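## Task

Take two steel bushings off the turntable and put them in the crate, leaving every other bushing on the turntable. The crate must stay level and inside its corner guides. The result must hold without the robot supporting it, and nothing the robot is touching at the end may settle more than about a fingernail's width once released.

## Robot and tools

Robot: two six-joint arms with parallel grippers, named left_arm and right_arm. The names are not image sides. left_arm sits toward +y. Some objects may be tugged out of the gripper or nudged by outside forces now and then.

World frame: origin on the table top midway between the arms, +x out over the table, +z up. Result lines report each gripper in this frame: end_effector_position (metres), end_effector_quat_wxyz, and linear and angular velocities (m/s, rad/s). These reported hand positions are approximate and less accurate at long reach. Gripper axes: fingers point along its +z, close along its y. The reported point lies between the pads when closed, roughly 2 cm short of the fingertips. Closing pushes the tips about 10 mm further along +z.

Tool execute_actions, argument actions: a list holding at most one item, or empty. An empty list is a LOOK: no command, returns state plus pictures. An item with rows is an ACT: rows is a list of 1 to 15 rows, and steps (1 to 15, default 15) sets its length in control steps of 1/30 s. Each row covers one step; if rows run out, the last one repeats. An ACT must last at least 8 steps. An item with only steps (up to 300) is a WAIT, which counts steps from the previous result and includes your reply time. Optional pictures: true adds camera images to any result.

Row layout: always 14 numbers, each in -1 to 1, one row for both arms together: left_arm waist, shoulder, elbow, forearm roll, wrist pitch, wrist roll, gripper opening; then the same seven for right_arm. The six joint values are offsets, not poses, scaled so 1.0 equals 2.036 rad. They are counted from the joint angles in the latest result that listed them (or, before any such result in the scene, and for later calls in the same reply, from the angles when the action begins), never from the previous row. So an all-zero row pulls the arm back to those reference angles rather than holding still. The opening value is absolute: +1 fully open, -1 closed.

Joint ranges (rad), same for both arms: waist -6.283 to 6.283, shoulder -2.059 to 2.094, elbow -3.927 to 0.192, forearm roll -6.283 to 6.283, wrist pitch -1.693 to 3.142, wrist roll -6.283 to 6.283. Asking for more than 0.010 rad beyond a range gets the whole call rejected, and nothing is sent. True ends may differ by up to 0.010 rad; requests past a true end are clipped there, reported as "joint sent to its limit" (possibly for an earlier action). Missing that line does not prove there is room left.

Motion limits: joint targets move at up to 3.14 rad/s, taking 0.16 s to accelerate, with all joints of an arm timed to arrive together. Each step the target stays within 0.623 rad of the measured angle, and if it would place the gripper over 70 mm from where it is, the whole arm's targets are pulled back. Large offsets therefore need several calls.

Result lines: Joint positions and Joint velocities give, per arm, six joints (rad, rad/s) then finger-pad gap (m; 0.084 open). grip_measured is the measured opening on the command scale. Joint torques follow the same joint order but include offsets, scale errors and noise, and are nonzero in free air. "joint command not followed" means the clearance checker altered or blocked joint targets; other row parts still ran. HELD marks steps where your row was partly or fully withheld. TORQUE FAULT: a joint hit its load limit (N m: waist 45, shoulder 45, elbow 27, forearm roll 27, wrist pitch 18, wrist roll 18, carried weight included); the arm backs off, freezes for 10 s and drops the rest of the call. MOTOR HOT appears from 65 °C; at 80 °C an OVER-TEMPERATURE FAULT brakes that arm until cool. Holding loads heats motors.

Timing: each result arrives 8 steps before its action finishes; those steps run while you reply, and the simulation keeps running during replies. Arms keep chasing the last row's target until all nearly stop or a step is HELD; only a new action restarts travel. Fingers still in motion finish moving.

Gripping: to hold, command an opening well below grip_measured; lower means a stronger squeeze, up to about 24 N per pad for parts under about 6 cm. Closing fast can overshoot force and pop the fingers open. Commanding the read grip_measured back still squeezes lightly.

Tool zoom_image: camera (cam_high, cam_low, cam_left_wrist, cam_right_wrist) and region [x0, y0, x1, y1] in that camera's pixels from the top-left, at most 504 by 504. All images are 672x504. Calibration (intrinsics, distortion, T_world_to_cam) was supplied; it may be off by a few degrees and millimetres, and wrist camera poses follow the reported joints.

Tool finished_scene, argument scene: the current scene's number. Replying with no tool call ends everything.

Avoid: dropping or flinging parts, knocking anything off the table, tilting or shifting the crate, disturbing other bushings, hard pushes, and arms colliding or pressing on each other. Release parts so they rest stably, and move the gripper away before finishing. Smooth, quick, low-effort motion is preferred.

Each tool is called after "Emit:" by a JSON object that holds its "method" and its "body".

## Session

Emit:
{"method": "execute_actions", "body": {"actions": []}}

Scene clock: 0.00 s of 7600.00 s.
left_arm: end_effector_position=(+0.6681, +0.7306, +0.1611) grip_measured=+1.00 end_effector_quat_wxyz=(+0.144, +0.778, +0.198, +0.579) end_effector_velocity=(+0.000, -0.000, +0.000) end_effector_angular_velocity=(-0.000, -0.001, -0.001) | right_arm: end_effector_position=(+0.0179, +0.2578, +0.2688) grip_measured=+1.00 end_effector_quat_wxyz=(-0.424, +0.848, -0.310, +0.069) end_effector_velocity=(-0.000, +0.000, +0.000) end_effector_angular_velocity=(+0.000, -0.001, +0.001)
Joint positions: left_arm=[ 0.785  0.702 -1.566 -2.084  0.654  1.884  0.084] | right_arm=[ 1.466 -0.068 -0.909 -1.212  0.47  -2.959  0.084]
Joint velocities: left_arm=[ 0.     0.    -0.     0.     0.001  0.    -0.   ] | right_arm=[ 0.    -0.001 -0.    -0.     0.    -0.001  0.   ]
Joint torques (N m, as the arm reports them, + toward a larger angle): no reading
camera_calibration (this result's frames):
cam_left_wrist: T_world_to_cam=[[0.145718, -0.880209, 0.451663, 0.502706], [-0.267182, -0.474585, -0.838679, 0.725343], [0.952565, 0.0015345, -0.304331, -0.459628], [0, 0, 0, 1]] pos_world=[0.558371, 0.787428, 0.241398]
cam_right_wrist: T_world_to_cam=[[-0.462976, -0.452151, -0.762373, 0.362252], [-0.79916, 0.584974, 0.138377, -0.106162], [0.383402, 0.673324, -0.63217, 0.120546], [0, 0, 0, 1]] pos_world=[0.036656, 0.144729, 0.367067]

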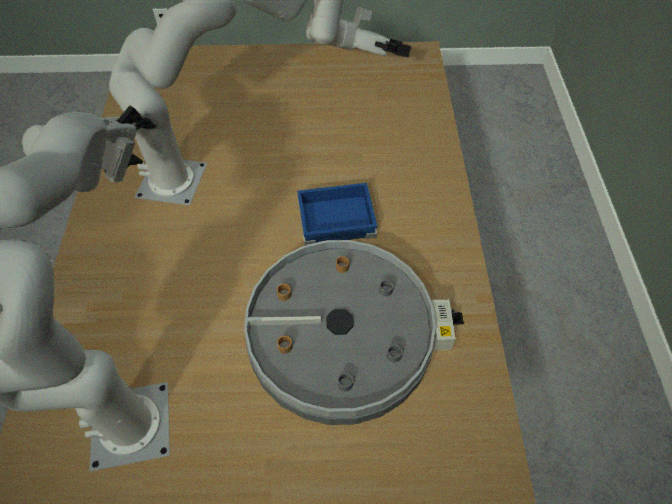

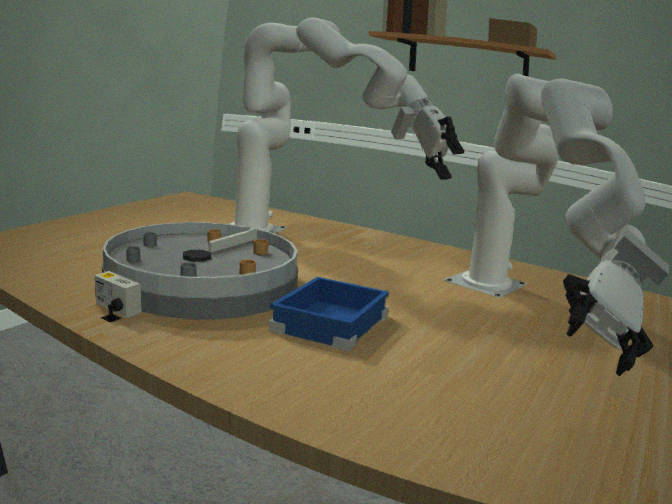

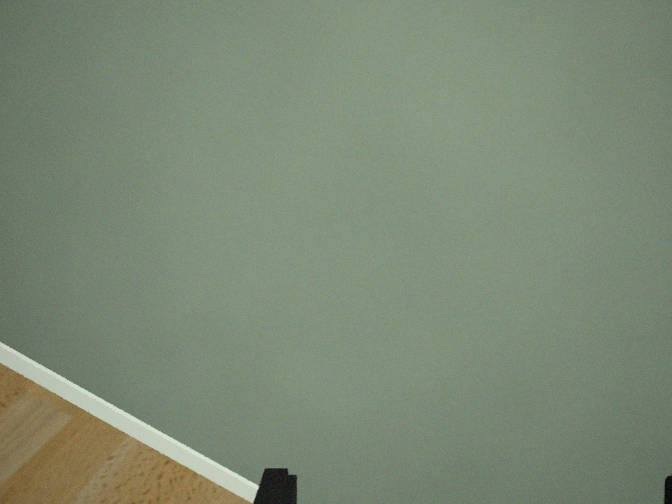

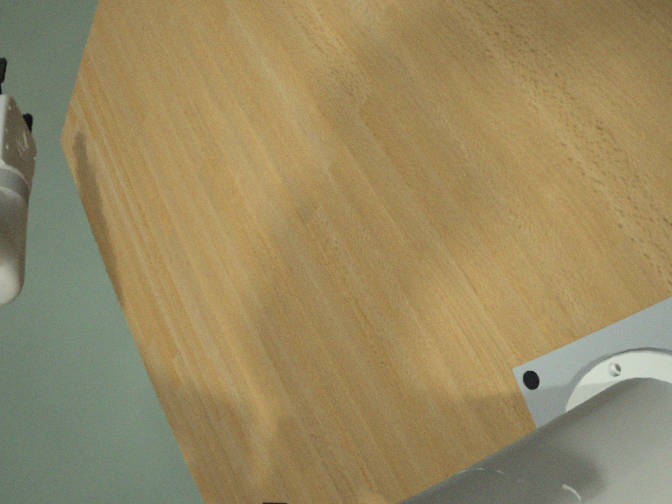

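Emit:
{"method": "execute_actions", "body": {"actions": [{"rows":[[0,0,0,0,0,0,1,-0.592,-0.197,0.103,0.595,0.344,-0.648,1]],"steps":15}]}}

Emit:
{"method": "execute_actions", "body": {"actions": [{"steps":45}], "pictures": true}}

Scene clock: 0.60 s of 7600.00 s.
left_arm: end_effector_position=(+0.6681, +0.7306, +0.1611) grip_measured=+1.00 end_effector_quat_wxyz=(+0.144, +0.778, +0.198, +0.579) end_effector_velocity=(+0.000, -0.000, -0.000) end_effector_angular_velocity=(+0.000, -0.000, -0.001) | right_arm: end_effector_position=(+0.0900, +0.2331, +0.2763) grip_measured=+1.00 end_effector_quat_wxyz=(-0.400, +0.831, -0.367, +0.121) end_effector_velocity=(+0.383, -0.169, +0.029) end_effector_angular_velocity=(-0.329, -0.109, -0.856)
Joint positions: left_arm=[ 0.785  0.702 -1.566 -2.084  0.654  1.884  0.084] | right_arm=[ 1.373 -0.126 -0.879 -1.119  0.564 -3.053  0.084]
Joint velocities: left_arm=[-0.001  0.    -0.     0.    -0.     0.    -0.   ] | right_arm=[-0.522 -0.309  0.158  0.521  0.519 -0.522  0.   ]
Joint torques (N m, as the arm reports them, + toward a larger angle): left_arm=[ -0.34 -31.23 -15.24   0.21   0.68   0.44] | right_arm=[ -0.57 -25.06 -14.85   0.2   -0.93  -0.39]
Steps of this call (steps 1 to 11: nothing new was sent; steps 12 to 18: the first 7 steps of this action). Readings (joint positions):
12: left_arm=[0.785 0.702 -1.566 -2.084 0.654 1.884] | right_arm=[1.465 -0.068 -0.909 -1.211 0.471 -2.960]
13: left_arm=[0.785 0.702 -1.566 -2.084 0.654 1.884] | right_arm=[1.460 -0.072 -0.906 -1.204 0.478 -2.968]
15: left_arm=[0.785 0.702 -1.566 -2.084 0.654 1.884] | right_arm=[1.427 -0.093 -0.895 -1.171 0.511 -3.000]
18: the state above

Scene clock: 2.10 s of 7600.00 s.
left_arm: end_effector_position=(+0.6681, +0.7306, +0.1611) grip_measured=+1.00 end_effector_quat_wxyz=(+0.144, +0.778, +0.198, +0.579) end_effector_velocity=(+0.000, -0.000, -0.000) end_effector_angular_velocity=(+0.002, +0.002, -0.001) | right_arm: end_effector_position=(+0.3222, -0.1664, +0.2305) grip_measured=+1.00 end_effector_quat_wxyz=(-0.001, -0.707, +0.707, -0.004) end_effector_velocity=(-0.007, -0.011, -0.001) end_effector_angular_velocity=(+0.058, +0.058, +0.002)
Joint positions: left_arm=[ 0.785  0.702 -1.566 -2.084  0.654  1.884  0.084] | right_arm=[ 0.268 -0.467 -0.7   -0.008  1.167 -4.269  0.084]
Joint velocities: left_arm=[-0.     0.    -0.     0.002 -0.001  0.    -0.   ] | right_arm=[-0.071 -0.016  0.009  0.083  0.034 -0.105  0.   ]
Joint torques (N m, as the arm reports them, + toward a larger angle): left_arm=[ -0.33 -31.3  -15.19   0.32   0.86   0.39] | right_arm=[ -0.53 -14.98 -14.57   0.29  -1.62  -0.04]
Kept back: nothing.
Steps of this call (steps 1 to 8: the last 8 steps of your previous action; steps 9 to 45: the robot went on to your last target). Readings (joint positions):
1: left_arm=[0.785 0.702 -1.566 -2.084 0.654 1.884] | right_arm=[1.355 -0.136 -0.874 -1.101 0.581 -3.070]
2: left_arm=[0.785 0.702 -1.566 -2.084 0.654 1.884] | right_arm=[1.337 -0.146 -0.869 -1.083 0.599 -3.088]
4: left_arm=[0.785 0.702 -1.566 -2.084 0.654 1.884] | right_arm=[1.301 -0.165 -0.858 -1.047 0.633 -3.124]
8: left_arm=[0.785 0.702 -1.566 -2.084 0.654 1.884] | right_arm=[1.224 -0.203 -0.839 -0.971 0.699 -3.200]
45: the state above
camera_calibration (this result's frames):
cam_left_wrist: T_world_to_cam=[[0.145718, -0.880209, 0.451663, 0.502706], [-0.267182, -0.474585, -0.838679, 0.725343], [0.952565, 0.00153445, -0.304331, -0.459628], [0, 0, 0, 1]] pos_world=[0.558371, 0.787428, 0.241398]
cam_right_wrist: T_world_to_cam=[[-0.999973, -0.00701064, -0.00229843, 0.354009], [-0.00698137, 0.999897, -0.0125033, 0.239012], [0.00238585, -0.0124869, -0.999919, 0.358629], [0, 0, 0, 1]] pos_world=[0.354812, -0.232028, 0.362402]

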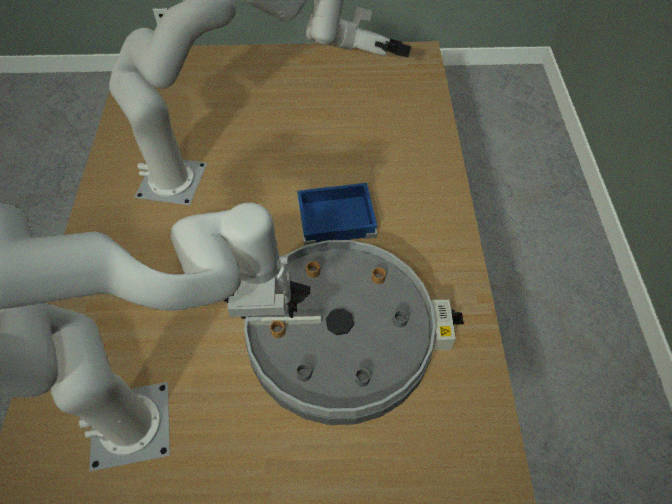

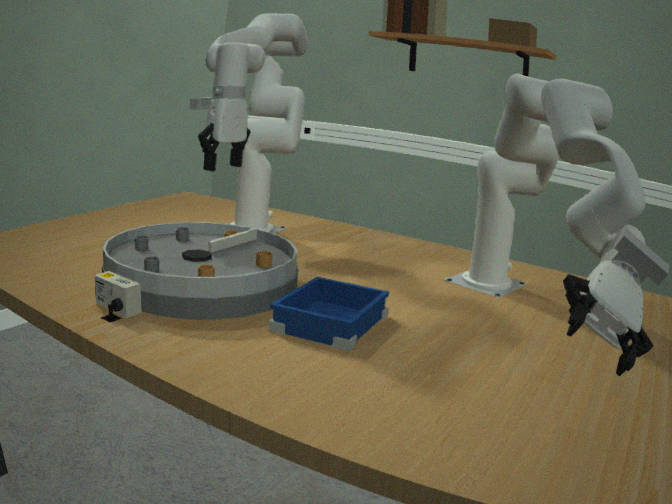

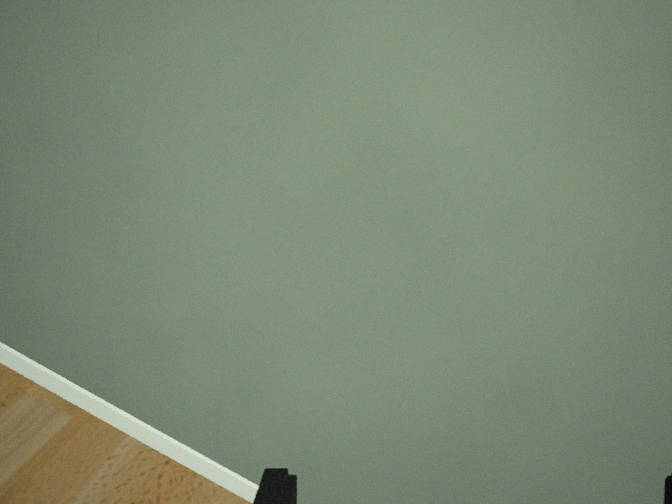

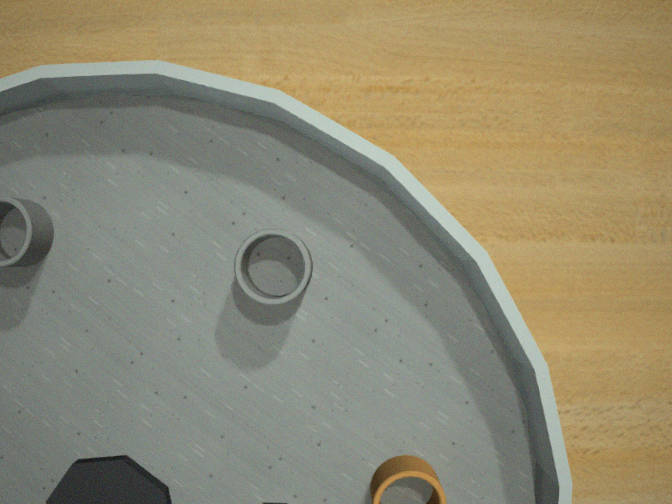

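Emit:
{"method": "execute_actions", "body": {"actions": [{"rows":[[0,0,0,0,0,0,1,-0.0015,0.1364,0.1115,0.004,-0.248,-0.0025,0.7]],"steps":15}]}}

Emit:
{"method": "execute_actions", "body": {"actions": [{"steps":10}], "pictures": true}}

Scene clock: 2.90 s of 7600.00 s.
left_arm: end_effector_position=(+0.6681, +0.7306, +0.1611) grip_measured=+1.00 end_effector_quat_wxyz=(+0.144, +0.778, +0.198, +0.579) end_effector_velocity=(-0.000, -0.000, -0.001) end_effector_angular_velocity=(+0.001, +0.002, -0.001) | right_arm: end_effector_position=(+0.3315, -0.1626, +0.1741) grip_measured=+0.71 end_effector_quat_wxyz=(-0.002, -0.707, +0.707, +0.000) end_effector_velocity=(+0.010, +0.009, -0.384) end_effector_angular_velocity=(-0.036, +0.082, -0.003)
Joint positions: left_arm=[ 0.785  0.702 -1.566 -2.084  0.654  1.884  0.084] | right_arm=[ 0.262 -0.366 -0.616 -0.001  0.985 -4.277  0.073]
Joint velocities: left_arm=[-0.     0.001  0.     0.002 -0.001 -0.    -0.   ] | right_arm=[ 0.01   0.679  0.579  0.002 -1.169  0.012 -0.01 ]
Joint torques (N m, as the arm reports them, + toward a larger angle): left_arm=[ -0.73 -31.56 -15.2    0.3    0.73   0.43] | right_arm=[ -0.87 -20.99 -15.78  -0.21  -1.76   0.01]
Steps of this call (steps 1 to 15: the robot went on to your last target; steps 16 to 17: nothing new was sent; steps 18 to 24: the first 7 steps of this action). Readings (joint positions):
18: left_arm=[0.785 0.702 -1.566 -2.084 0.654 1.884] | right_arm=[0.261 -0.468 -0.699 -0.001 1.170 -4.278]
19: left_arm=[0.785 0.702 -1.566 -2.084 0.654 1.884] | right_arm=[0.261 -0.465 -0.697 -0.001 1.161 -4.278]
21: left_arm=[0.785 0.702 -1.566 -2.084 0.654 1.884] | right_arm=[0.261 -0.436 -0.677 -0.001 1.104 -4.277]
24: the state above

Scene clock: 3.23 s of 7600.00 s.
left_arm: end_effector_position=(+0.6681, +0.7306, +0.1611) grip_measured=+1.00 end_effector_quat_wxyz=(+0.144, +0.778, +0.198, +0.579) end_effector_velocity=(+0.000, -0.000, -0.000) end_effector_angular_velocity=(+0.000, +0.001, -0.001) | right_arm: end_effector_position=(+0.3270, -0.1636, +0.0869) grip_measured=+0.70 end_effector_quat_wxyz=(-0.002, -0.707, +0.707, +0.001) end_effector_velocity=(+0.010, +0.006, -0.041) end_effector_angular_velocity=(+0.031, -0.066, +0.002)
Joint positions: left_arm=[ 0.785  0.702 -1.566 -2.084  0.654  1.884  0.084] | right_arm=[ 0.265 -0.199 -0.48  -0.     0.684 -4.274  0.073]
Joint velocities: left_arm=[-0.     0.     0.     0.001 -0.     0.     0.   ] | right_arm=[ 0.004  0.106  0.065 -0.    -0.245  0.002 -0.   ]
Joint torques (N m, as the arm reports them, + toward a larger angle): left_arm=[ -0.11 -31.04 -15.     0.18   0.69   0.43] | right_arm=[ -0.58 -23.82 -13.67   0.14  -1.82  -0.27]
Kept back: nothing.
Steps of this call (steps 1 to 8: the last 8 steps of your previous action; steps 9 to 10: the robot went on to your last target). Readings (joint positions):
1: left_arm=[0.785 0.702 -1.566 -2.084 0.654 1.884] | right_arm=[0.263 -0.343 -0.597 -0.001 0.946 -4.276]
2: left_arm=[0.785 0.702 -1.566 -2.084 0.654 1.884] | right_arm=[0.263 -0.322 -0.580 -0.001 0.906 -4.276]
4: left_arm=[0.785 0.702 -1.566 -2.084 0.654 1.884] | right_arm=[0.264 -0.278 -0.545 -0.001 0.826 -4.275]
8: left_arm=[0.785 0.702 -1.566 -2.084 0.654 1.884] | right_arm=[0.265 -0.211 -0.490 -0.000 0.708 -4.274]
10: the state above
camera_calibration (this result's frames):
cam_left_wrist: T_world_to_cam=[[0.145718, -0.880209, 0.451663, 0.502706], [-0.267182, -0.474585, -0.838679, 0.725343], [0.952565, 0.00153441, -0.304332, -0.459628], [0, 0, 0, 1]] pos_world=[0.558371, 0.787428, 0.241398]
cam_right_wrist: T_world_to_cam=[[-0.999971, -0.00592407, 0.00471197, 0.358021], [-0.00595875, 0.999955, -0.00738066, 0.233631], [-0.00466803, -0.00740852, -0.999962, 0.218251], [0, 0, 0, 1]] pos_world=[0.360422, -0.229883, 0.21828]

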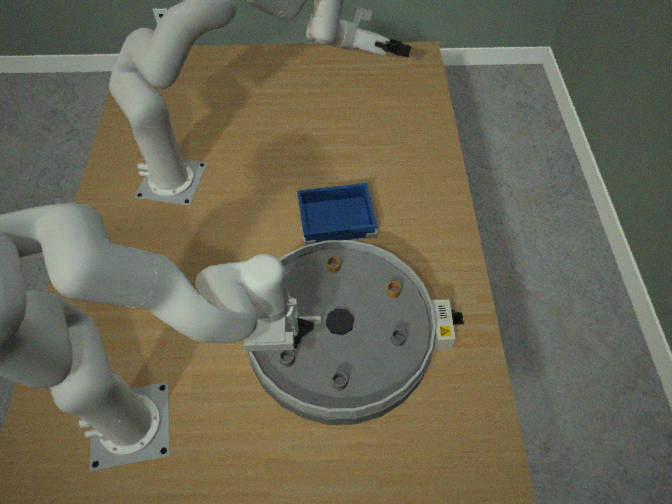

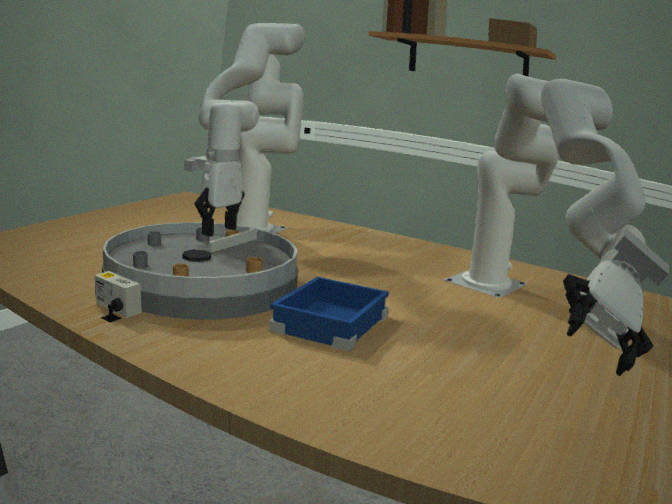

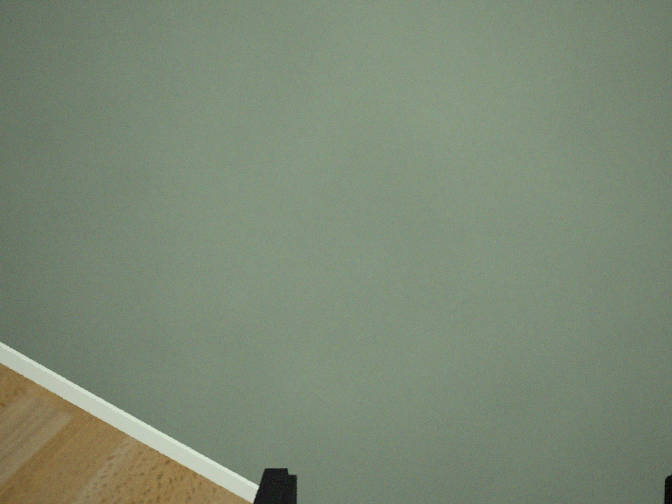

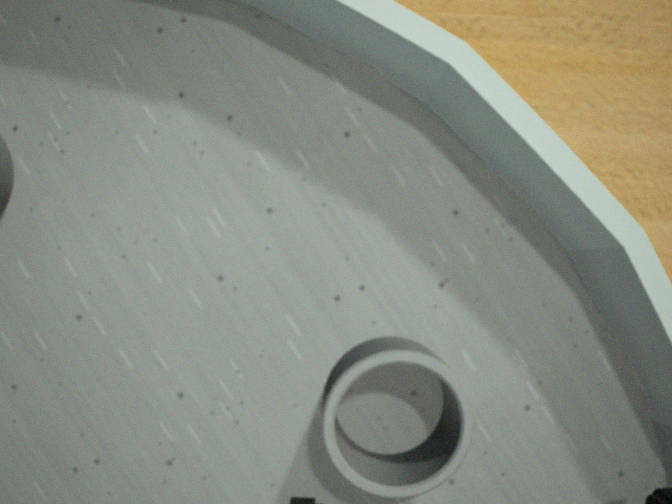

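Emit:
{"method": "execute_actions", "body": {"actions": [{"steps":17}]}}

Emit:
{"method": "execute_actions", "body": {"actions": [{"rows":[[0,0,0,0,0,0,1,0,0.005,0,0,-0.005,0,0.4],[0,0,0,0,0,0,1,0,0.005,0,0,-0.005,0,0.1],[0,0,0,0,0,0,1,0,0.005,0,0,-0.005,0,-0.1],[0,0,0,0,0,0,1,0,0.005,0,0,-0.005,0,-0.3],[0,0,0,0,0,0,1,0,0.005,0,0,-0.005,0,-0.5],[0,0,0,0,0,0,1,0,0.005,0,0,-0.005,0,-0.8]],"steps":15}]}}

Emit:
{"method": "execute_actions", "body": {"actions": [{"steps":8}], "pictures": true}}

Scene clock: 3.80 s of 7600.00 s.
left_arm: end_effector_position=(+0.6681, +0.7306, +0.1611) grip_measured=+1.00 end_effector_quat_wxyz=(+0.144, +0.778, +0.198, +0.579) end_effector_velocity=(+0.000, -0.000, +0.000) end_effector_angular_velocity=(+0.000, -0.000, -0.001) | right_arm: end_effector_position=(+0.3272, -0.1634, +0.0828) grip_measured=+0.70 end_effector_quat_wxyz=(+0.000, -0.707, +0.707, -0.000) end_effector_velocity=(-0.001, -0.000, -0.001) end_effector_angular_velocity=(-0.001, +0.002, -0.001)
Joint positions: left_arm=[ 0.785  0.702 -1.566 -2.084  0.654  1.884  0.084] | right_arm=[ 0.265 -0.19  -0.473 -0.     0.663 -4.274  0.073]
Joint velocities: left_arm=[-0.    -0.     0.     0.001  0.001  0.    -0.   ] | right_arm=[-0.     0.001  0.001  0.     0.     0.001  0.   ]
Joint torques (N m, as the arm reports them, + toward a larger angle): left_arm=[ -0.42 -31.55 -15.16   0.22   0.69   0.44] | right_arm=[ -1.39 -19.   -12.17   0.13  -1.89  -0.12]
Kept back: nothing.
Steps of this call (steps 1 to 17: the robot went on to your last target). Readings (joint positions):
1: left_arm=[0.785 0.702 -1.566 -2.084 0.654 1.884] | right_arm=[0.265 -0.196 -0.479 -0.000 0.677 -4.274]
2: left_arm=[0.785 0.702 -1.566 -2.084 0.654 1.884] | right_arm=[0.265 -0.195 -0.478 -0.000 0.672 -4.274]
4: left_arm=[0.785 0.702 -1.566 -2.084 0.654 1.884] | right_arm=[0.265 -0.193 -0.477 -0.000 0.667 -4.274]
8: left_arm=[0.785 0.702 -1.566 -2.084 0.654 1.884] | right_arm=[0.265 -0.191 -0.475 -0.000 0.664 -4.274]
17: the state above

Scene clock: 4.03 s of 7600.00 s.
left_arm: end_effector_position=(+0.6681, +0.7306, +0.1611) grip_measured=+1.00 end_effector_quat_wxyz=(+0.144, +0.778, +0.198, +0.579) end_effector_velocity=(-0.000, +0.001, -0.000) end_effector_angular_velocity=(-0.000, +0.000, +0.002) | right_arm: end_effector_position=(+0.3277, -0.1631, +0.0805) grip_measured=-0.29 end_effector_quat_wxyz=(+0.000, -0.707, +0.707, -0.000) end_effector_velocity=(+0.008, +0.007, +0.004) end_effector_angular_velocity=(+0.014, -0.028, +0.009)
Joint positions: left_arm=[ 0.785  0.702 -1.566 -2.084  0.654  1.884  0.084] | right_arm=[ 0.265 -0.181 -0.473 -0.     0.654 -4.274  0.031]
Joint velocities: left_arm=[ 0.001  0.    -0.    -0.001 -0.001  0.    -0.   ] | right_arm=[ 0.008  0.006 -0.011  0.001 -0.025 -0.002 -0.003]
Joint torques (N m, as the arm reports them, + toward a larger angle): left_arm=[ -0.53 -31.12 -15.12   0.23   0.7    0.48] | right_arm=[  0.01 -18.91 -12.28   0.3   -1.68  -0.06]
Steps of this call (steps 1 to 7: the first 7 steps of this action). Readings (joint positions):
1: left_arm=[0.785 0.702 -1.566 -2.084 0.654 1.884] | right_arm=[0.265 -0.189 -0.473 -0.000 0.662 -4.274]
2: left_arm=[0.785 0.702 -1.566 -2.084 0.654 1.884] | right_arm=[0.265 -0.188 -0.474 -0.000 0.661 -4.274]
4: left_arm=[0.785 0.702 -1.566 -2.084 0.654 1.884] | right_arm=[0.265 -0.185 -0.474 -0.000 0.658 -4.274]
7: the state above

Scene clock: 4.30 s of 7600.00 s.
left_arm: end_effector_position=(+0.6681, +0.7306, +0.1611) grip_measured=+1.00 end_effector_quat_wxyz=(+0.144, +0.778, +0.198, +0.579) end_effector_velocity=(-0.000, +0.001, +0.000) end_effector_angular_velocity=(-0.000, -0.000, +0.002) | right_arm: end_effector_position=(+0.3282, -0.1628, +0.0805) grip_measured=-0.29 end_effector_quat_wxyz=(+0.001, -0.707, +0.707, -0.000) end_effector_velocity=(-0.001, -0.000, -0.001) end_effector_angular_velocity=(-0.001, +0.002, +0.000)
Joint positions: left_arm=[ 0.785  0.702 -1.566 -2.084  0.654  1.884  0.084] | right_arm=[ 0.265 -0.18  -0.474 -0.     0.652 -4.274  0.031]
Joint velocities: left_arm=[ 0.001 -0.    -0.    -0.001 -0.     0.     0.   ] | right_arm=[-0.     0.002  0.001 -0.    -0.001 -0.     0.   ]
Joint torques (N m, as the arm reports them, + toward a larger angle): left_arm=[ -0.61 -31.23 -15.08   0.37   0.83   0.47] | right_arm=[ -1.26 -17.53 -11.06  -0.34  -1.4   -0.34]
Kept back: nothing.
Steps of this call (steps 1 to 8: the last 8 steps of your previous action). Readings (joint positions):
1: left_arm=[0.785 0.702 -1.566 -2.084 0.654 1.884] | right_arm=[0.265 -0.181 -0.474 -0.000 0.654 -4.274]
2: left_arm=[0.785 0.702 -1.566 -2.084 0.654 1.884] | right_arm=[0.265 -0.181 -0.474 -0.000 0.653 -4.274]
4: left_arm=[0.785 0.702 -1.566 -2.084 0.654 1.884] | right_arm=[0.265 -0.180 -0.474 -0.000 0.653 -4.274]
8: the state above
camera_calibration (this result's frames):
cam_left_wrist: T_world_to_cam=[[0.145718, -0.880208, 0.451663, 0.502706], [-0.267182, -0.474585, -0.838679, 0.725343], [0.952565, 0.00153442, -0.304332, -0.459628], [0, 0, 0, 1]] pos_world=[0.558371, 0.787428, 0.241398]
cam_right_wrist: T_world_to_cam=[[-0.999981, -0.00604558, -0.0007684, 0.359765], [-0.00604183, 0.99997, -0.00479214, 0.232667], [0.000797348, -0.00478741, -0.999988, 0.210495], [0, 0, 0, 1]] pos_world=[0.360996, -0.229477, 0.211884]

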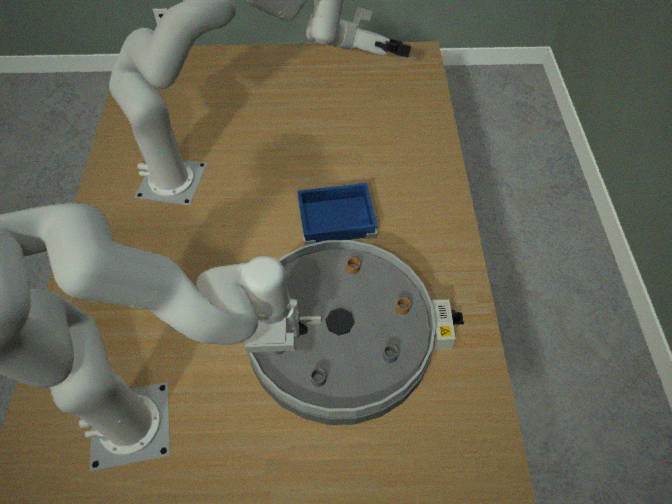

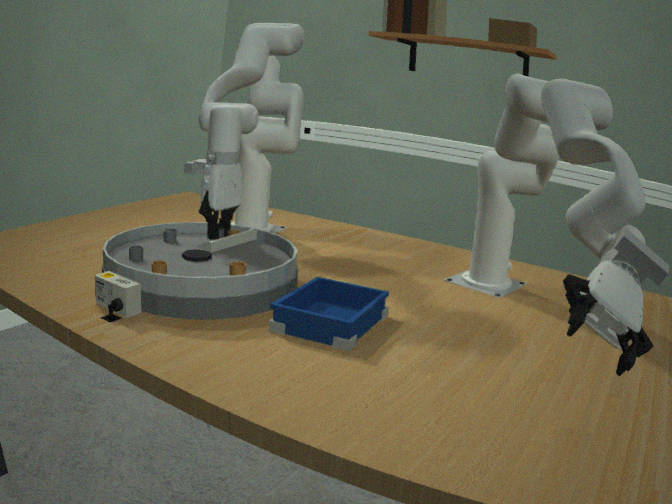

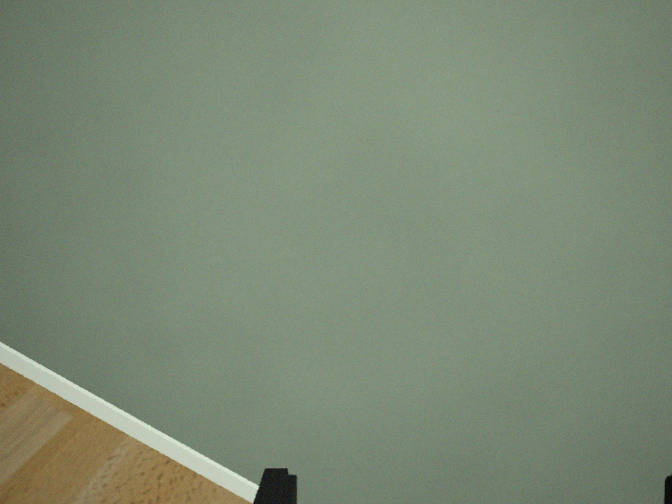

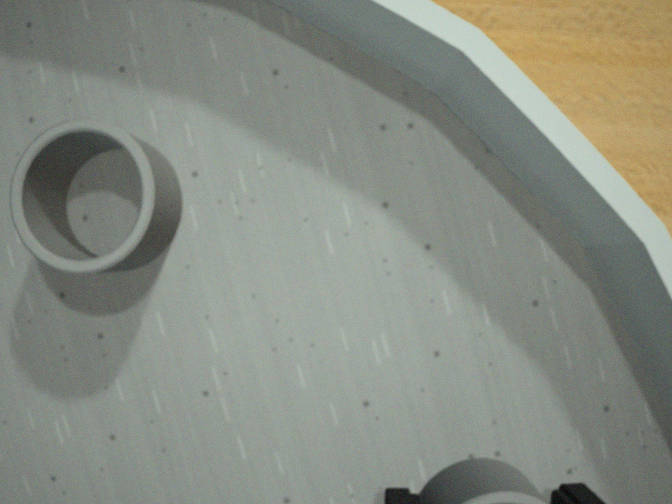

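Emit:
{"method": "execute_actions", "body": {"actions": [{"rows":[[0,0,0,0,0,0,1,0,-0.0914,-0.0697,0,0.1636,0,-0.8],[0,0,0,0,0,0,1,0,-0.0914,-0.0697,0,0.1636,0,-0.8],[0,0,0,0,0,0,1,0,-0.0914,-0.0697,0,0.1636,0,-0.8],[0,0,0,0,0,0,1,0,-0.0914,-0.0697,0,0.1636,0,-0.8],[0,0,0,0,0,0,1,0,-0.0914,-0.0697,0,0.1636,0,-0.8],[0,0,0,0,0,0,1,0,-0.0914,-0.0697,0,0.1636,0,-0.8],[0,0,0,0,0,0,1,0,-0.0914,-0.0697,0,0.1636,0,-0.8],[0,0,0,0,0,0,1,0,-0.0914,-0.0697,0,0.1636,0,-0.8],[0,0,0,0,0,0,1,0,-0.0914,-0.0697,0,0.1636,0,-0.8],[0,0,0,0,0,0,1,0.08,0.14,-0.35,0,0.21,0.08,-0.8],[0,0,0,0,0,0,1,0.08,0.14,-0.35,0,0.21,0.08,-0.8],[0,0,0,0,0,0,1,0.08,0.14,-0.35,0,0.21,0.08,-0.8],[0,0,0,0,0,0,1,0.08,0.14,-0.35,0,0.21,0.08,-0.8],[0,0,0,0,0,0,1,0.08,0.14,-0.35,0,0.21,0.08,-0.8],[0,0,0,0,0,0,1,0.2137,0.488,-0.778,0,0.292,0.2137,-0.8]],"steps":15}]}}

Emit:
{"method": "execute_actions", "body": {"actions": [{"steps":46}], "pictures": true}}

Scene clock: 5.20 s of 7600.00 s.
left_arm: end_effector_position=(+0.6681, +0.7306, +0.1611) grip_measured=+1.00 end_effector_quat_wxyz=(+0.144, +0.778, +0.198, +0.579) end_effector_velocity=(-0.000, +0.000, -0.000) end_effector_angular_velocity=(-0.000, +0.000, +0.001) | right_arm: end_effector_position=(+0.3333, -0.1606, +0.1328) grip_measured=-0.29 end_effector_quat_wxyz=(-0.001, -0.707, +0.707, +0.000) end_effector_velocity=(+0.054, +0.026, +0.391) end_effector_angular_velocity=(+0.071, -0.152, +0.003)
Joint positions: left_arm=[ 0.785  0.702 -1.566 -2.084  0.654  1.884  0.084] | right_arm=[ 0.265 -0.286 -0.555 -0.     0.843 -4.274  0.031]
Joint velocities: left_arm=[ 0. -0.  0. -0. -0. -0. -0.] | right_arm=[ 0.003 -0.706 -0.592  0.     1.131 -0.001  0.   ]
Joint torques (N m, as the arm reports them, + toward a larger angle): left_arm=[ -0.44 -31.53 -15.19   0.28   0.79   0.49] | right_arm=[ -0.5  -13.15 -10.46   0.42  -1.25  -0.1 ]
Steps of this call (steps 1 to 15: the robot went on to your last target; steps 16 to 20: nothing new was sent; steps 21 to 27: the first 7 steps of this action). Readings (joint positions):
21: left_arm=[0.785 0.702 -1.566 -2.084 0.654 1.884] | right_arm=[0.265 -0.180 -0.474 -0.000 0.653 -4.274]
22: left_arm=[0.785 0.702 -1.566 -2.084 0.654 1.884] | right_arm=[0.265 -0.183 -0.476 -0.000 0.662 -4.274]
24: left_arm=[0.785 0.702 -1.566 -2.084 0.654 1.884] | right_arm=[0.265 -0.211 -0.493 -0.000 0.721 -4.274]
27: the state above

Scene clock: 6.73 s of 7600.00 s.
left_arm: end_effector_position=(+0.6681, +0.7306, +0.1611) grip_measured=+1.00 end_effector_quat_wxyz=(+0.144, +0.778, +0.198, +0.579) end_effector_velocity=(-0.000, +0.001, -0.000) end_effector_angular_velocity=(+0.000, +0.000, +0.001) | right_arm: end_effector_position=(+0.4427, +0.2005, +0.1360) grip_measured=-0.29 end_effector_quat_wxyz=(-0.001, -0.707, +0.707, -0.000) end_effector_velocity=(+0.002, +0.008, +0.002) end_effector_angular_velocity=(+0.011, -0.009, -0.001)
Joint positions: left_arm=[ 0.785  0.702 -1.566 -2.084  0.654  1.884  0.084] | right_arm=[ 0.699  0.811 -2.054 -0.     1.247 -3.84   0.031]
Joint velocities: left_arm=[ 0.001  0.    -0.     0.    -0.     0.    -0.   ] | right_arm=[ 0.005  0.02  -0.038  0.     0.004  0.006 -0.   ]
Joint torques (N m, as the arm reports them, + toward a larger angle): left_arm=[ -0.59 -31.01 -14.94   0.19   0.69   0.47] | right_arm=[ -0.48 -49.39 -14.23   0.73  -1.31  -0.43]
Kept back: nothing.
Steps of this call (steps 1 to 8: the last 8 steps of your previous action; steps 9 to 46: the robot went on to your last target). Readings (joint positions):
1: left_arm=[0.785 0.702 -1.566 -2.084 0.654 1.884] | right_arm=[0.265 -0.308 -0.573 -0.000 0.879 -4.274]
2: left_arm=[0.785 0.702 -1.566 -2.084 0.654 1.884] | right_arm=[0.265 -0.326 -0.588 -0.000 0.909 -4.274]
4: left_arm=[0.785 0.702 -1.566 -2.084 0.654 1.884] | right_arm=[0.267 -0.343 -0.612 -0.000 0.948 -4.271]
8: left_arm=[0.785 0.702 -1.566 -2.084 0.654 1.884] | right_arm=[0.308 -0.231 -0.760 -0.000 0.985 -4.231]
46: the state above
camera_calibration (this result's frames):
cam_left_wrist: T_world_to_cam=[[0.145718, -0.880209, 0.451663, 0.502706], [-0.267182, -0.474585, -0.838679, 0.725343], [0.952565, 0.00153441, -0.304332, -0.459628], [0, 0, 0, 1]] pos_world=[0.558371, 0.787428, 0.241398]
cam_right_wrist: T_world_to_cam=[[-0.999983, -0.00520011, 0.00250234, 0.475819], [-0.00521932, 0.999956, -0.00773115, -0.12964], [-0.00246203, -0.00774408, -0.999967, 0.269629], [0, 0, 0, 1]] pos_world=[0.475798, 0.134197, 0.267427]

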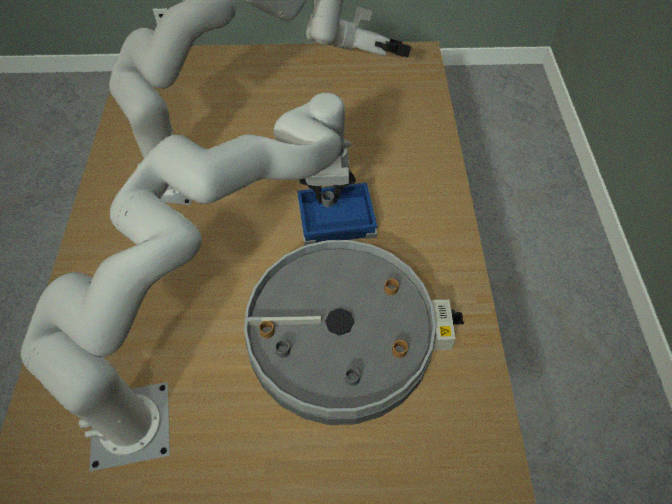

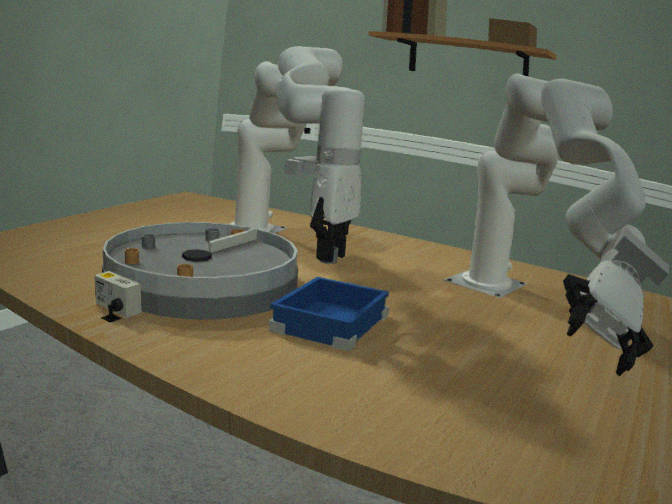

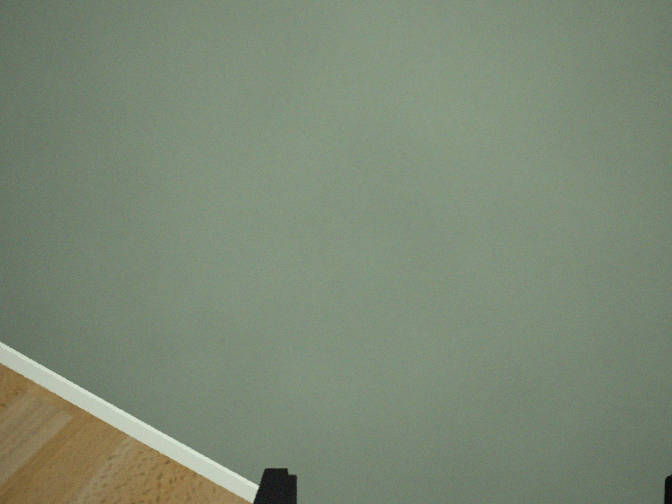

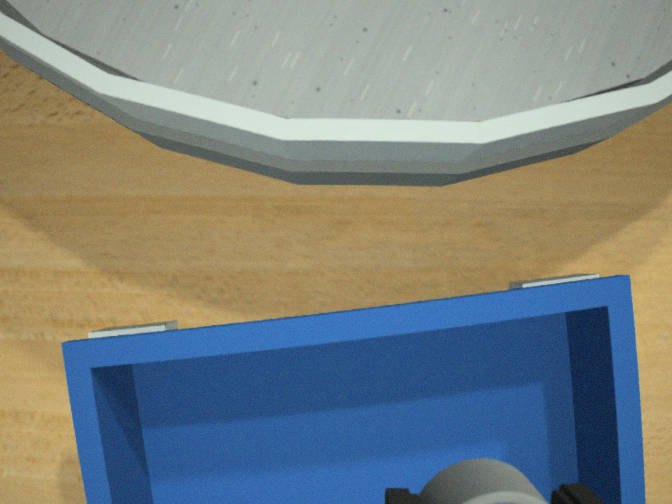

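Emit:
{"method": "execute_actions", "body": {"actions": [{"rows":[[0,0,0,0,0,0,1,0.0152,0.04,-0.0034,0,-0.04,0.0147,-0.8],[0,0,0,0,0,0,1,0.0152,0.055,-0.0034,0,-0.055,0.0147,-0.8],[0,0,0,0,0,0,1,0.0152,0.07,-0.0034,0,-0.07,0.0147,-0.8],[0,0,0,0,0,0,1,0.0152,0.07,-0.0034,0,-0.07,0.0147,-0.8],[0,0,0,0,0,0,1,0.0152,0.07,-0.0034,0,-0.07,0.0147,-0.8],[0,0,0,0,0,0,1,0.0152,0.07,-0.0034,0,-0.07,0.0147,-0.8],[0,0,0,0,0,0,1,0.0152,0.07,-0.0034,0,-0.07,0.0147,-0.8],[0,0,0,0,0,0,1,0.0152,0.074,-0.0034,0,-0.074,0.0147,-0.8],[0,0,0,0,0,0,1,0.0152,0.078,-0.0034,0,-0.078,0.0147,-0.8],[0,0,0,0,0,0,1,0.0152,0.082,-0.0034,0,-0.082,0.0147,-0.8]],"steps":15}]}}

Emit:
{"method": "execute_actions", "body": {"actions": [{"rows":[[0,0,0,0,0,0,1,0,0.001,0,0,-0.001,0,-0.8],[0,0,0,0,0,0,1,0,0.001,0,0,-0.001,0,-0.3],[0,0,0,0,0,0,1,0,0.001,0,0,-0.001,0,0.1],[0,0,0,0,0,0,1,0,0.001,0,0,-0.001,0,0.1],[0,0,0,0,0,0,1,0,0.001,0,0,-0.001,0,0.1],[0,0,0,0,0,0,1,0,0.001,0,0,-0.001,0,0.1],[0,0,0,0,0,0,1,0,0.001,0,0,-0.001,0,0.1],[0,0,0,0,0,0,1,0,-0.09,0,0,0.09,0,0.1]],"steps":15}]}}

Scene clock: 7.93 s of 7600.00 s.
left_arm: end_effector_position=(+0.6681, +0.7306, +0.1611) grip_measured=+1.00 end_effector_quat_wxyz=(+0.144, +0.778, +0.198, +0.579) end_effector_velocity=(-0.000, +0.001, +0.000) end_effector_angular_velocity=(+0.000, -0.000, +0.001) | right_arm: end_effector_position=(+0.4355, +0.2184, +0.0762) grip_measured=-0.29 end_effector_quat_wxyz=(-0.002, -0.708, +0.707, -0.000) end_effector_velocity=(-0.067, +0.009, -0.383) end_effector_angular_velocity=(-0.186, +0.150, +0.011)
Joint positions: left_arm=[ 0.785  0.702 -1.566 -2.084  0.654  1.884  0.084] | right_arm=[ 0.724  0.912 -2.058 -0.     1.149 -3.817  0.031]
Joint velocities: left_arm=[ 0.001 -0.    -0.    -0.    -0.     0.     0.   ] | right_arm=[ 0.085  0.546  0.107  0.002 -0.414  0.073 -0.   ]
Joint torques (N m, as the arm reports them, + toward a larger angle): left_arm=[ -0.48 -31.13 -14.93   0.27   0.8    0.46] | right_arm=[ -2.88 -65.99 -18.89   0.32  -2.22  -0.35]
Steps of this call (steps 1 to 15: the robot went on to your last target; steps 16 to 29: nothing new was sent; steps 30 to 36: the first 7 steps of this action). Readings (joint positions):
30: left_arm=[0.785 0.702 -1.566 -2.084 0.654 1.884] | right_arm=[0.700 0.814 -2.058 -0.000 1.246 -3.839]
31: left_arm=[0.785 0.702 -1.566 -2.084 0.654 1.884] | right_arm=[0.702 0.819 -2.060 -0.000 1.238 -3.836]
33: left_arm=[0.785 0.702 -1.566 -2.084 0.654 1.884] | right_arm=[0.711 0.849 -2.066 -0.000 1.202 -3.827]
36: the state above

Scene clock: 8.43 s of 7600.00 s.
left_arm: end_effector_position=(+0.6681, +0.7306, +0.1611) grip_measured=+1.00 end_effector_quat_wxyz=(+0.144, +0.778, +0.198, +0.579) end_effector_velocity=(+0.000, +0.000, +0.000) end_effector_angular_velocity=(-0.000, -0.001, -0.001) | right_arm: end_effector_position=(+0.4364, +0.2251, +0.0435) grip_measured=-0.02 end_effector_quat_wxyz=(+0.004, -0.707, +0.707, +0.000) end_effector_velocity=(+0.003, +0.002, +0.008) end_effector_angular_velocity=(+0.008, -0.006, -0.002)
Joint positions: left_arm=[ 0.785  0.702 -1.566 -2.084  0.654  1.884  0.084] | right_arm=[ 0.729  0.971 -2.063 -0.     1.084 -3.81   0.043]
Joint velocities: left_arm=[ 0.     0.    -0.    -0.     0.002  0.     0.   ] | right_arm=[-0.002 -0.009 -0.005  0.     0.004  0.     0.062]
Joint torques (N m, as the arm reports them, + toward a larger angle): left_arm=[ -0.55 -30.92 -15.04   0.1    0.86   0.49] | right_arm=[ -1.16 -49.35 -14.39   0.38  -1.51  -0.2 ]
Steps of this call (steps 1 to 8: the last 8 steps of your previous action; steps 9 to 15: the first 7 steps of this action, its rows measured from where the robot was after step 8). Readings (joint positions):
8: left_arm=[0.785 0.702 -1.566 -2.084 0.654 1.884] | right_arm=[0.729 0.970 -2.062 -0.000 1.087 -3.810]
9: left_arm=[0.785 0.702 -1.566 -2.084 0.654 1.884] | right_arm=[0.729 0.972 -2.062 -0.000 1.085 -3.810]
10: left_arm=[0.785 0.702 -1.566 -2.084 0.654 1.884] | right_arm=[0.729 0.973 -2.062 -0.000 1.084 -3.810]
12: left_arm=[0.785 0.702 -1.566 -2.084 0.654 1.884] | right_arm=[0.729 0.973 -2.062 -0.000 1.084 -3.810]
15: the state above

Emit:
{"method": "execute_actions", "body": {"actions": [{"rows":[[0,0,0,0,0,0,1,-0.229,-0.657,0.711,0,-0.049,-0.229,0.7]],"steps":15}]}}

Emit:
{"method": "execute_actions", "body": {"actions": [{"steps":30}], "pictures": true}}

Scene clock: 8.93 s of 7600.00 s.
left_arm: end_effector_position=(+0.6681, +0.7306, +0.1611) grip_measured=+1.00 end_effector_quat_wxyz=(+0.144, +0.778, +0.198, +0.579) end_effector_velocity=(-0.000, +0.000, -0.000) end_effector_angular_velocity=(-0.001, -0.001, +0.000) | right_arm: end_effector_position=(+0.4675, +0.1726, +0.1665) grip_measured=+0.66 end_effector_quat_wxyz=(+0.027, -0.706, +0.707, +0.001) end_effector_velocity=(+0.190, -0.267, +0.184) end_effector_angular_velocity=(+0.172, -0.198, -0.020)
Joint positions: left_arm=[ 0.785  0.702 -1.566 -2.084  0.654  1.884  0.084] | right_arm=[ 0.643  0.701 -1.946 -0.     1.19  -3.895  0.071]
Joint velocities: left_arm=[ 0.001  0.     0.    -0.001  0.001  0.     0.   ] | right_arm=[-0.485 -0.705  0.697 -0.001 -0.253 -0.465  0.02 ]
Joint torques (N m, as the arm reports them, + toward a larger angle): left_arm=[ -0.35 -31.2  -15.22   0.28   0.73   0.55] | right_arm=[  1.55 -49.84 -14.74   0.2   -1.95  -0.25]
Steps of this call (steps 1 to 8: the last 8 steps of your previous action; steps 9 to 15: the first 7 steps of this action). Readings (joint positions):
9: left_arm=[0.785 0.702 -1.566 -2.084 0.654 1.884] | right_arm=[0.729 0.824 -2.067 -0.000 1.225 -3.811]
10: left_arm=[0.785 0.702 -1.566 -2.084 0.654 1.884] | right_arm=[0.725 0.807 -2.060 -0.000 1.231 -3.816]
12: left_arm=[0.785 0.702 -1.566 -2.084 0.654 1.884] | right_arm=[0.699 0.767 -2.018 0.000 1.217 -3.846]
15: the state above

Scene clock: 9.93 s of 7600.00 s.
left_arm: end_effector_position=(+0.6681, +0.7306, +0.1611) grip_measured=+1.00 end_effector_quat_wxyz=(+0.144, +0.778, +0.198, +0.579) end_effector_velocity=(-0.000, +0.000, -0.000) end_effector_angular_velocity=(-0.000, -0.000, +0.001) | right_arm: end_effector_position=(+0.4024, -0.1044, +0.2271) grip_measured=+0.70 end_effector_quat_wxyz=(+0.043, -0.706, +0.706, -0.013) end_effector_velocity=(-0.234, -0.213, -0.175) end_effector_angular_velocity=(-0.167, +0.281, +0.002)
Joint positions: left_arm=[ 0.785  0.702 -1.566 -2.084  0.654  1.884  0.084] | right_arm=[ 0.314 -0.18  -0.922 -0.     1.012 -4.225  0.073]
Joint velocities: left_arm=[ 0.001  0.     0.    -0.     0.     0.    -0.   ] | right_arm=[-0.179 -0.66   1.084 -0.    -0.098 -0.181  0.   ]
Joint torques (N m, as the arm reports them, + toward a larger angle): left_arm=[ -0.37 -31.09 -15.05   0.07   0.76   0.5 ] | right_arm=[ -0.9  -22.91 -14.83   0.28  -1.78  -0.36]
Kept back: nothing.
Steps of this call (steps 1 to 8: the last 8 steps of your previous action; steps 9 to 30: the robot went on to your last target). Readings (joint positions):
1: left_arm=[0.785 0.702 -1.566 -2.084 0.654 1.884] | right_arm=[0.627 0.677 -1.922 -0.000 1.182 -3.910]
2: left_arm=[0.785 0.702 -1.566 -2.084 0.654 1.884] | right_arm=[0.612 0.652 -1.898 -0.000 1.173 -3.926]
4: left_arm=[0.785 0.702 -1.566 -2.084 0.654 1.884] | right_arm=[0.582 0.600 -1.846 -0.000 1.157 -3.956]
8: left_arm=[0.785 0.702 -1.566 -2.084 0.654 1.884] | right_arm=[0.523 0.487 -1.733 -0.000 1.125 -4.014]
30: the state above
camera_calibration (this result's frames):
cam_left_wrist: T_world_to_cam=[[0.145718, -0.880208, 0.451663, 0.502706], [-0.267183, -0.474585, -0.838679, 0.725343], [0.952565, 0.00153398, -0.304332, -0.459627], [0, 0, 0, 1]] pos_world=[0.558371, 0.787428, 0.241398]
cam_right_wrist: T_world_to_cam=[[-0.996893, -0.00441038, -0.0786414, 0.451004], [-0.00724439, 0.999333, 0.0357884, 0.166616], [0.0784311, 0.0362469, -0.99626, 0.329512], [0, 0, 0, 1]] pos_world=[0.424966, -0.17646, 0.357784]

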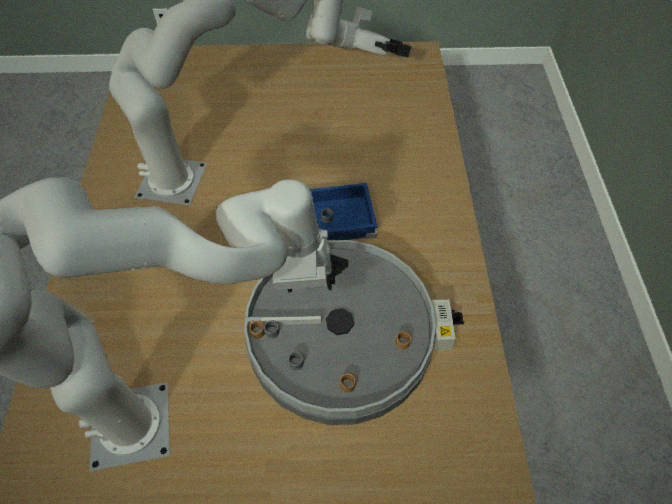

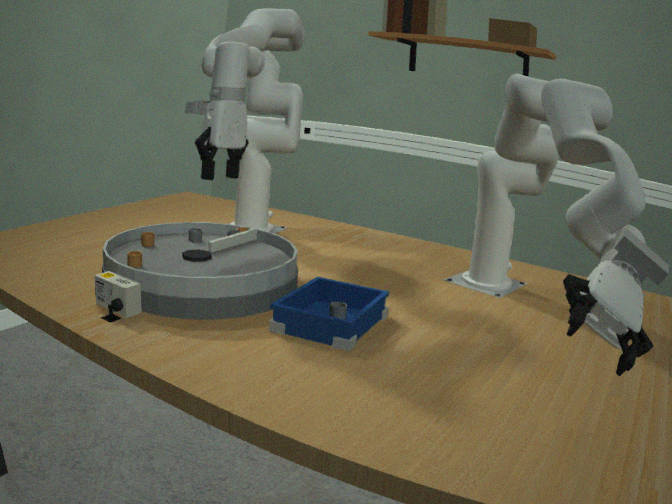

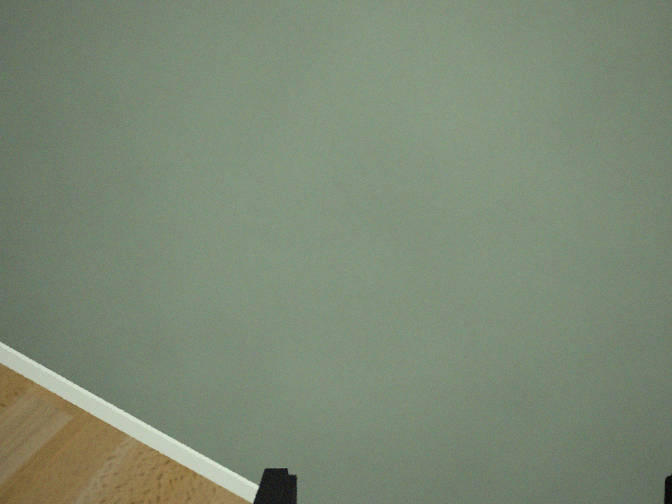

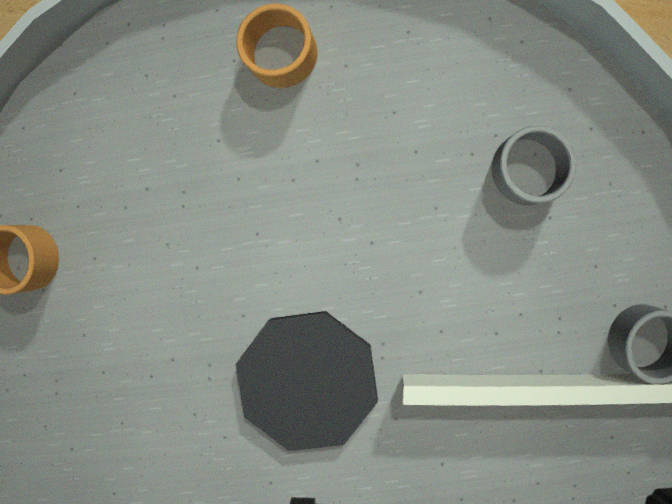

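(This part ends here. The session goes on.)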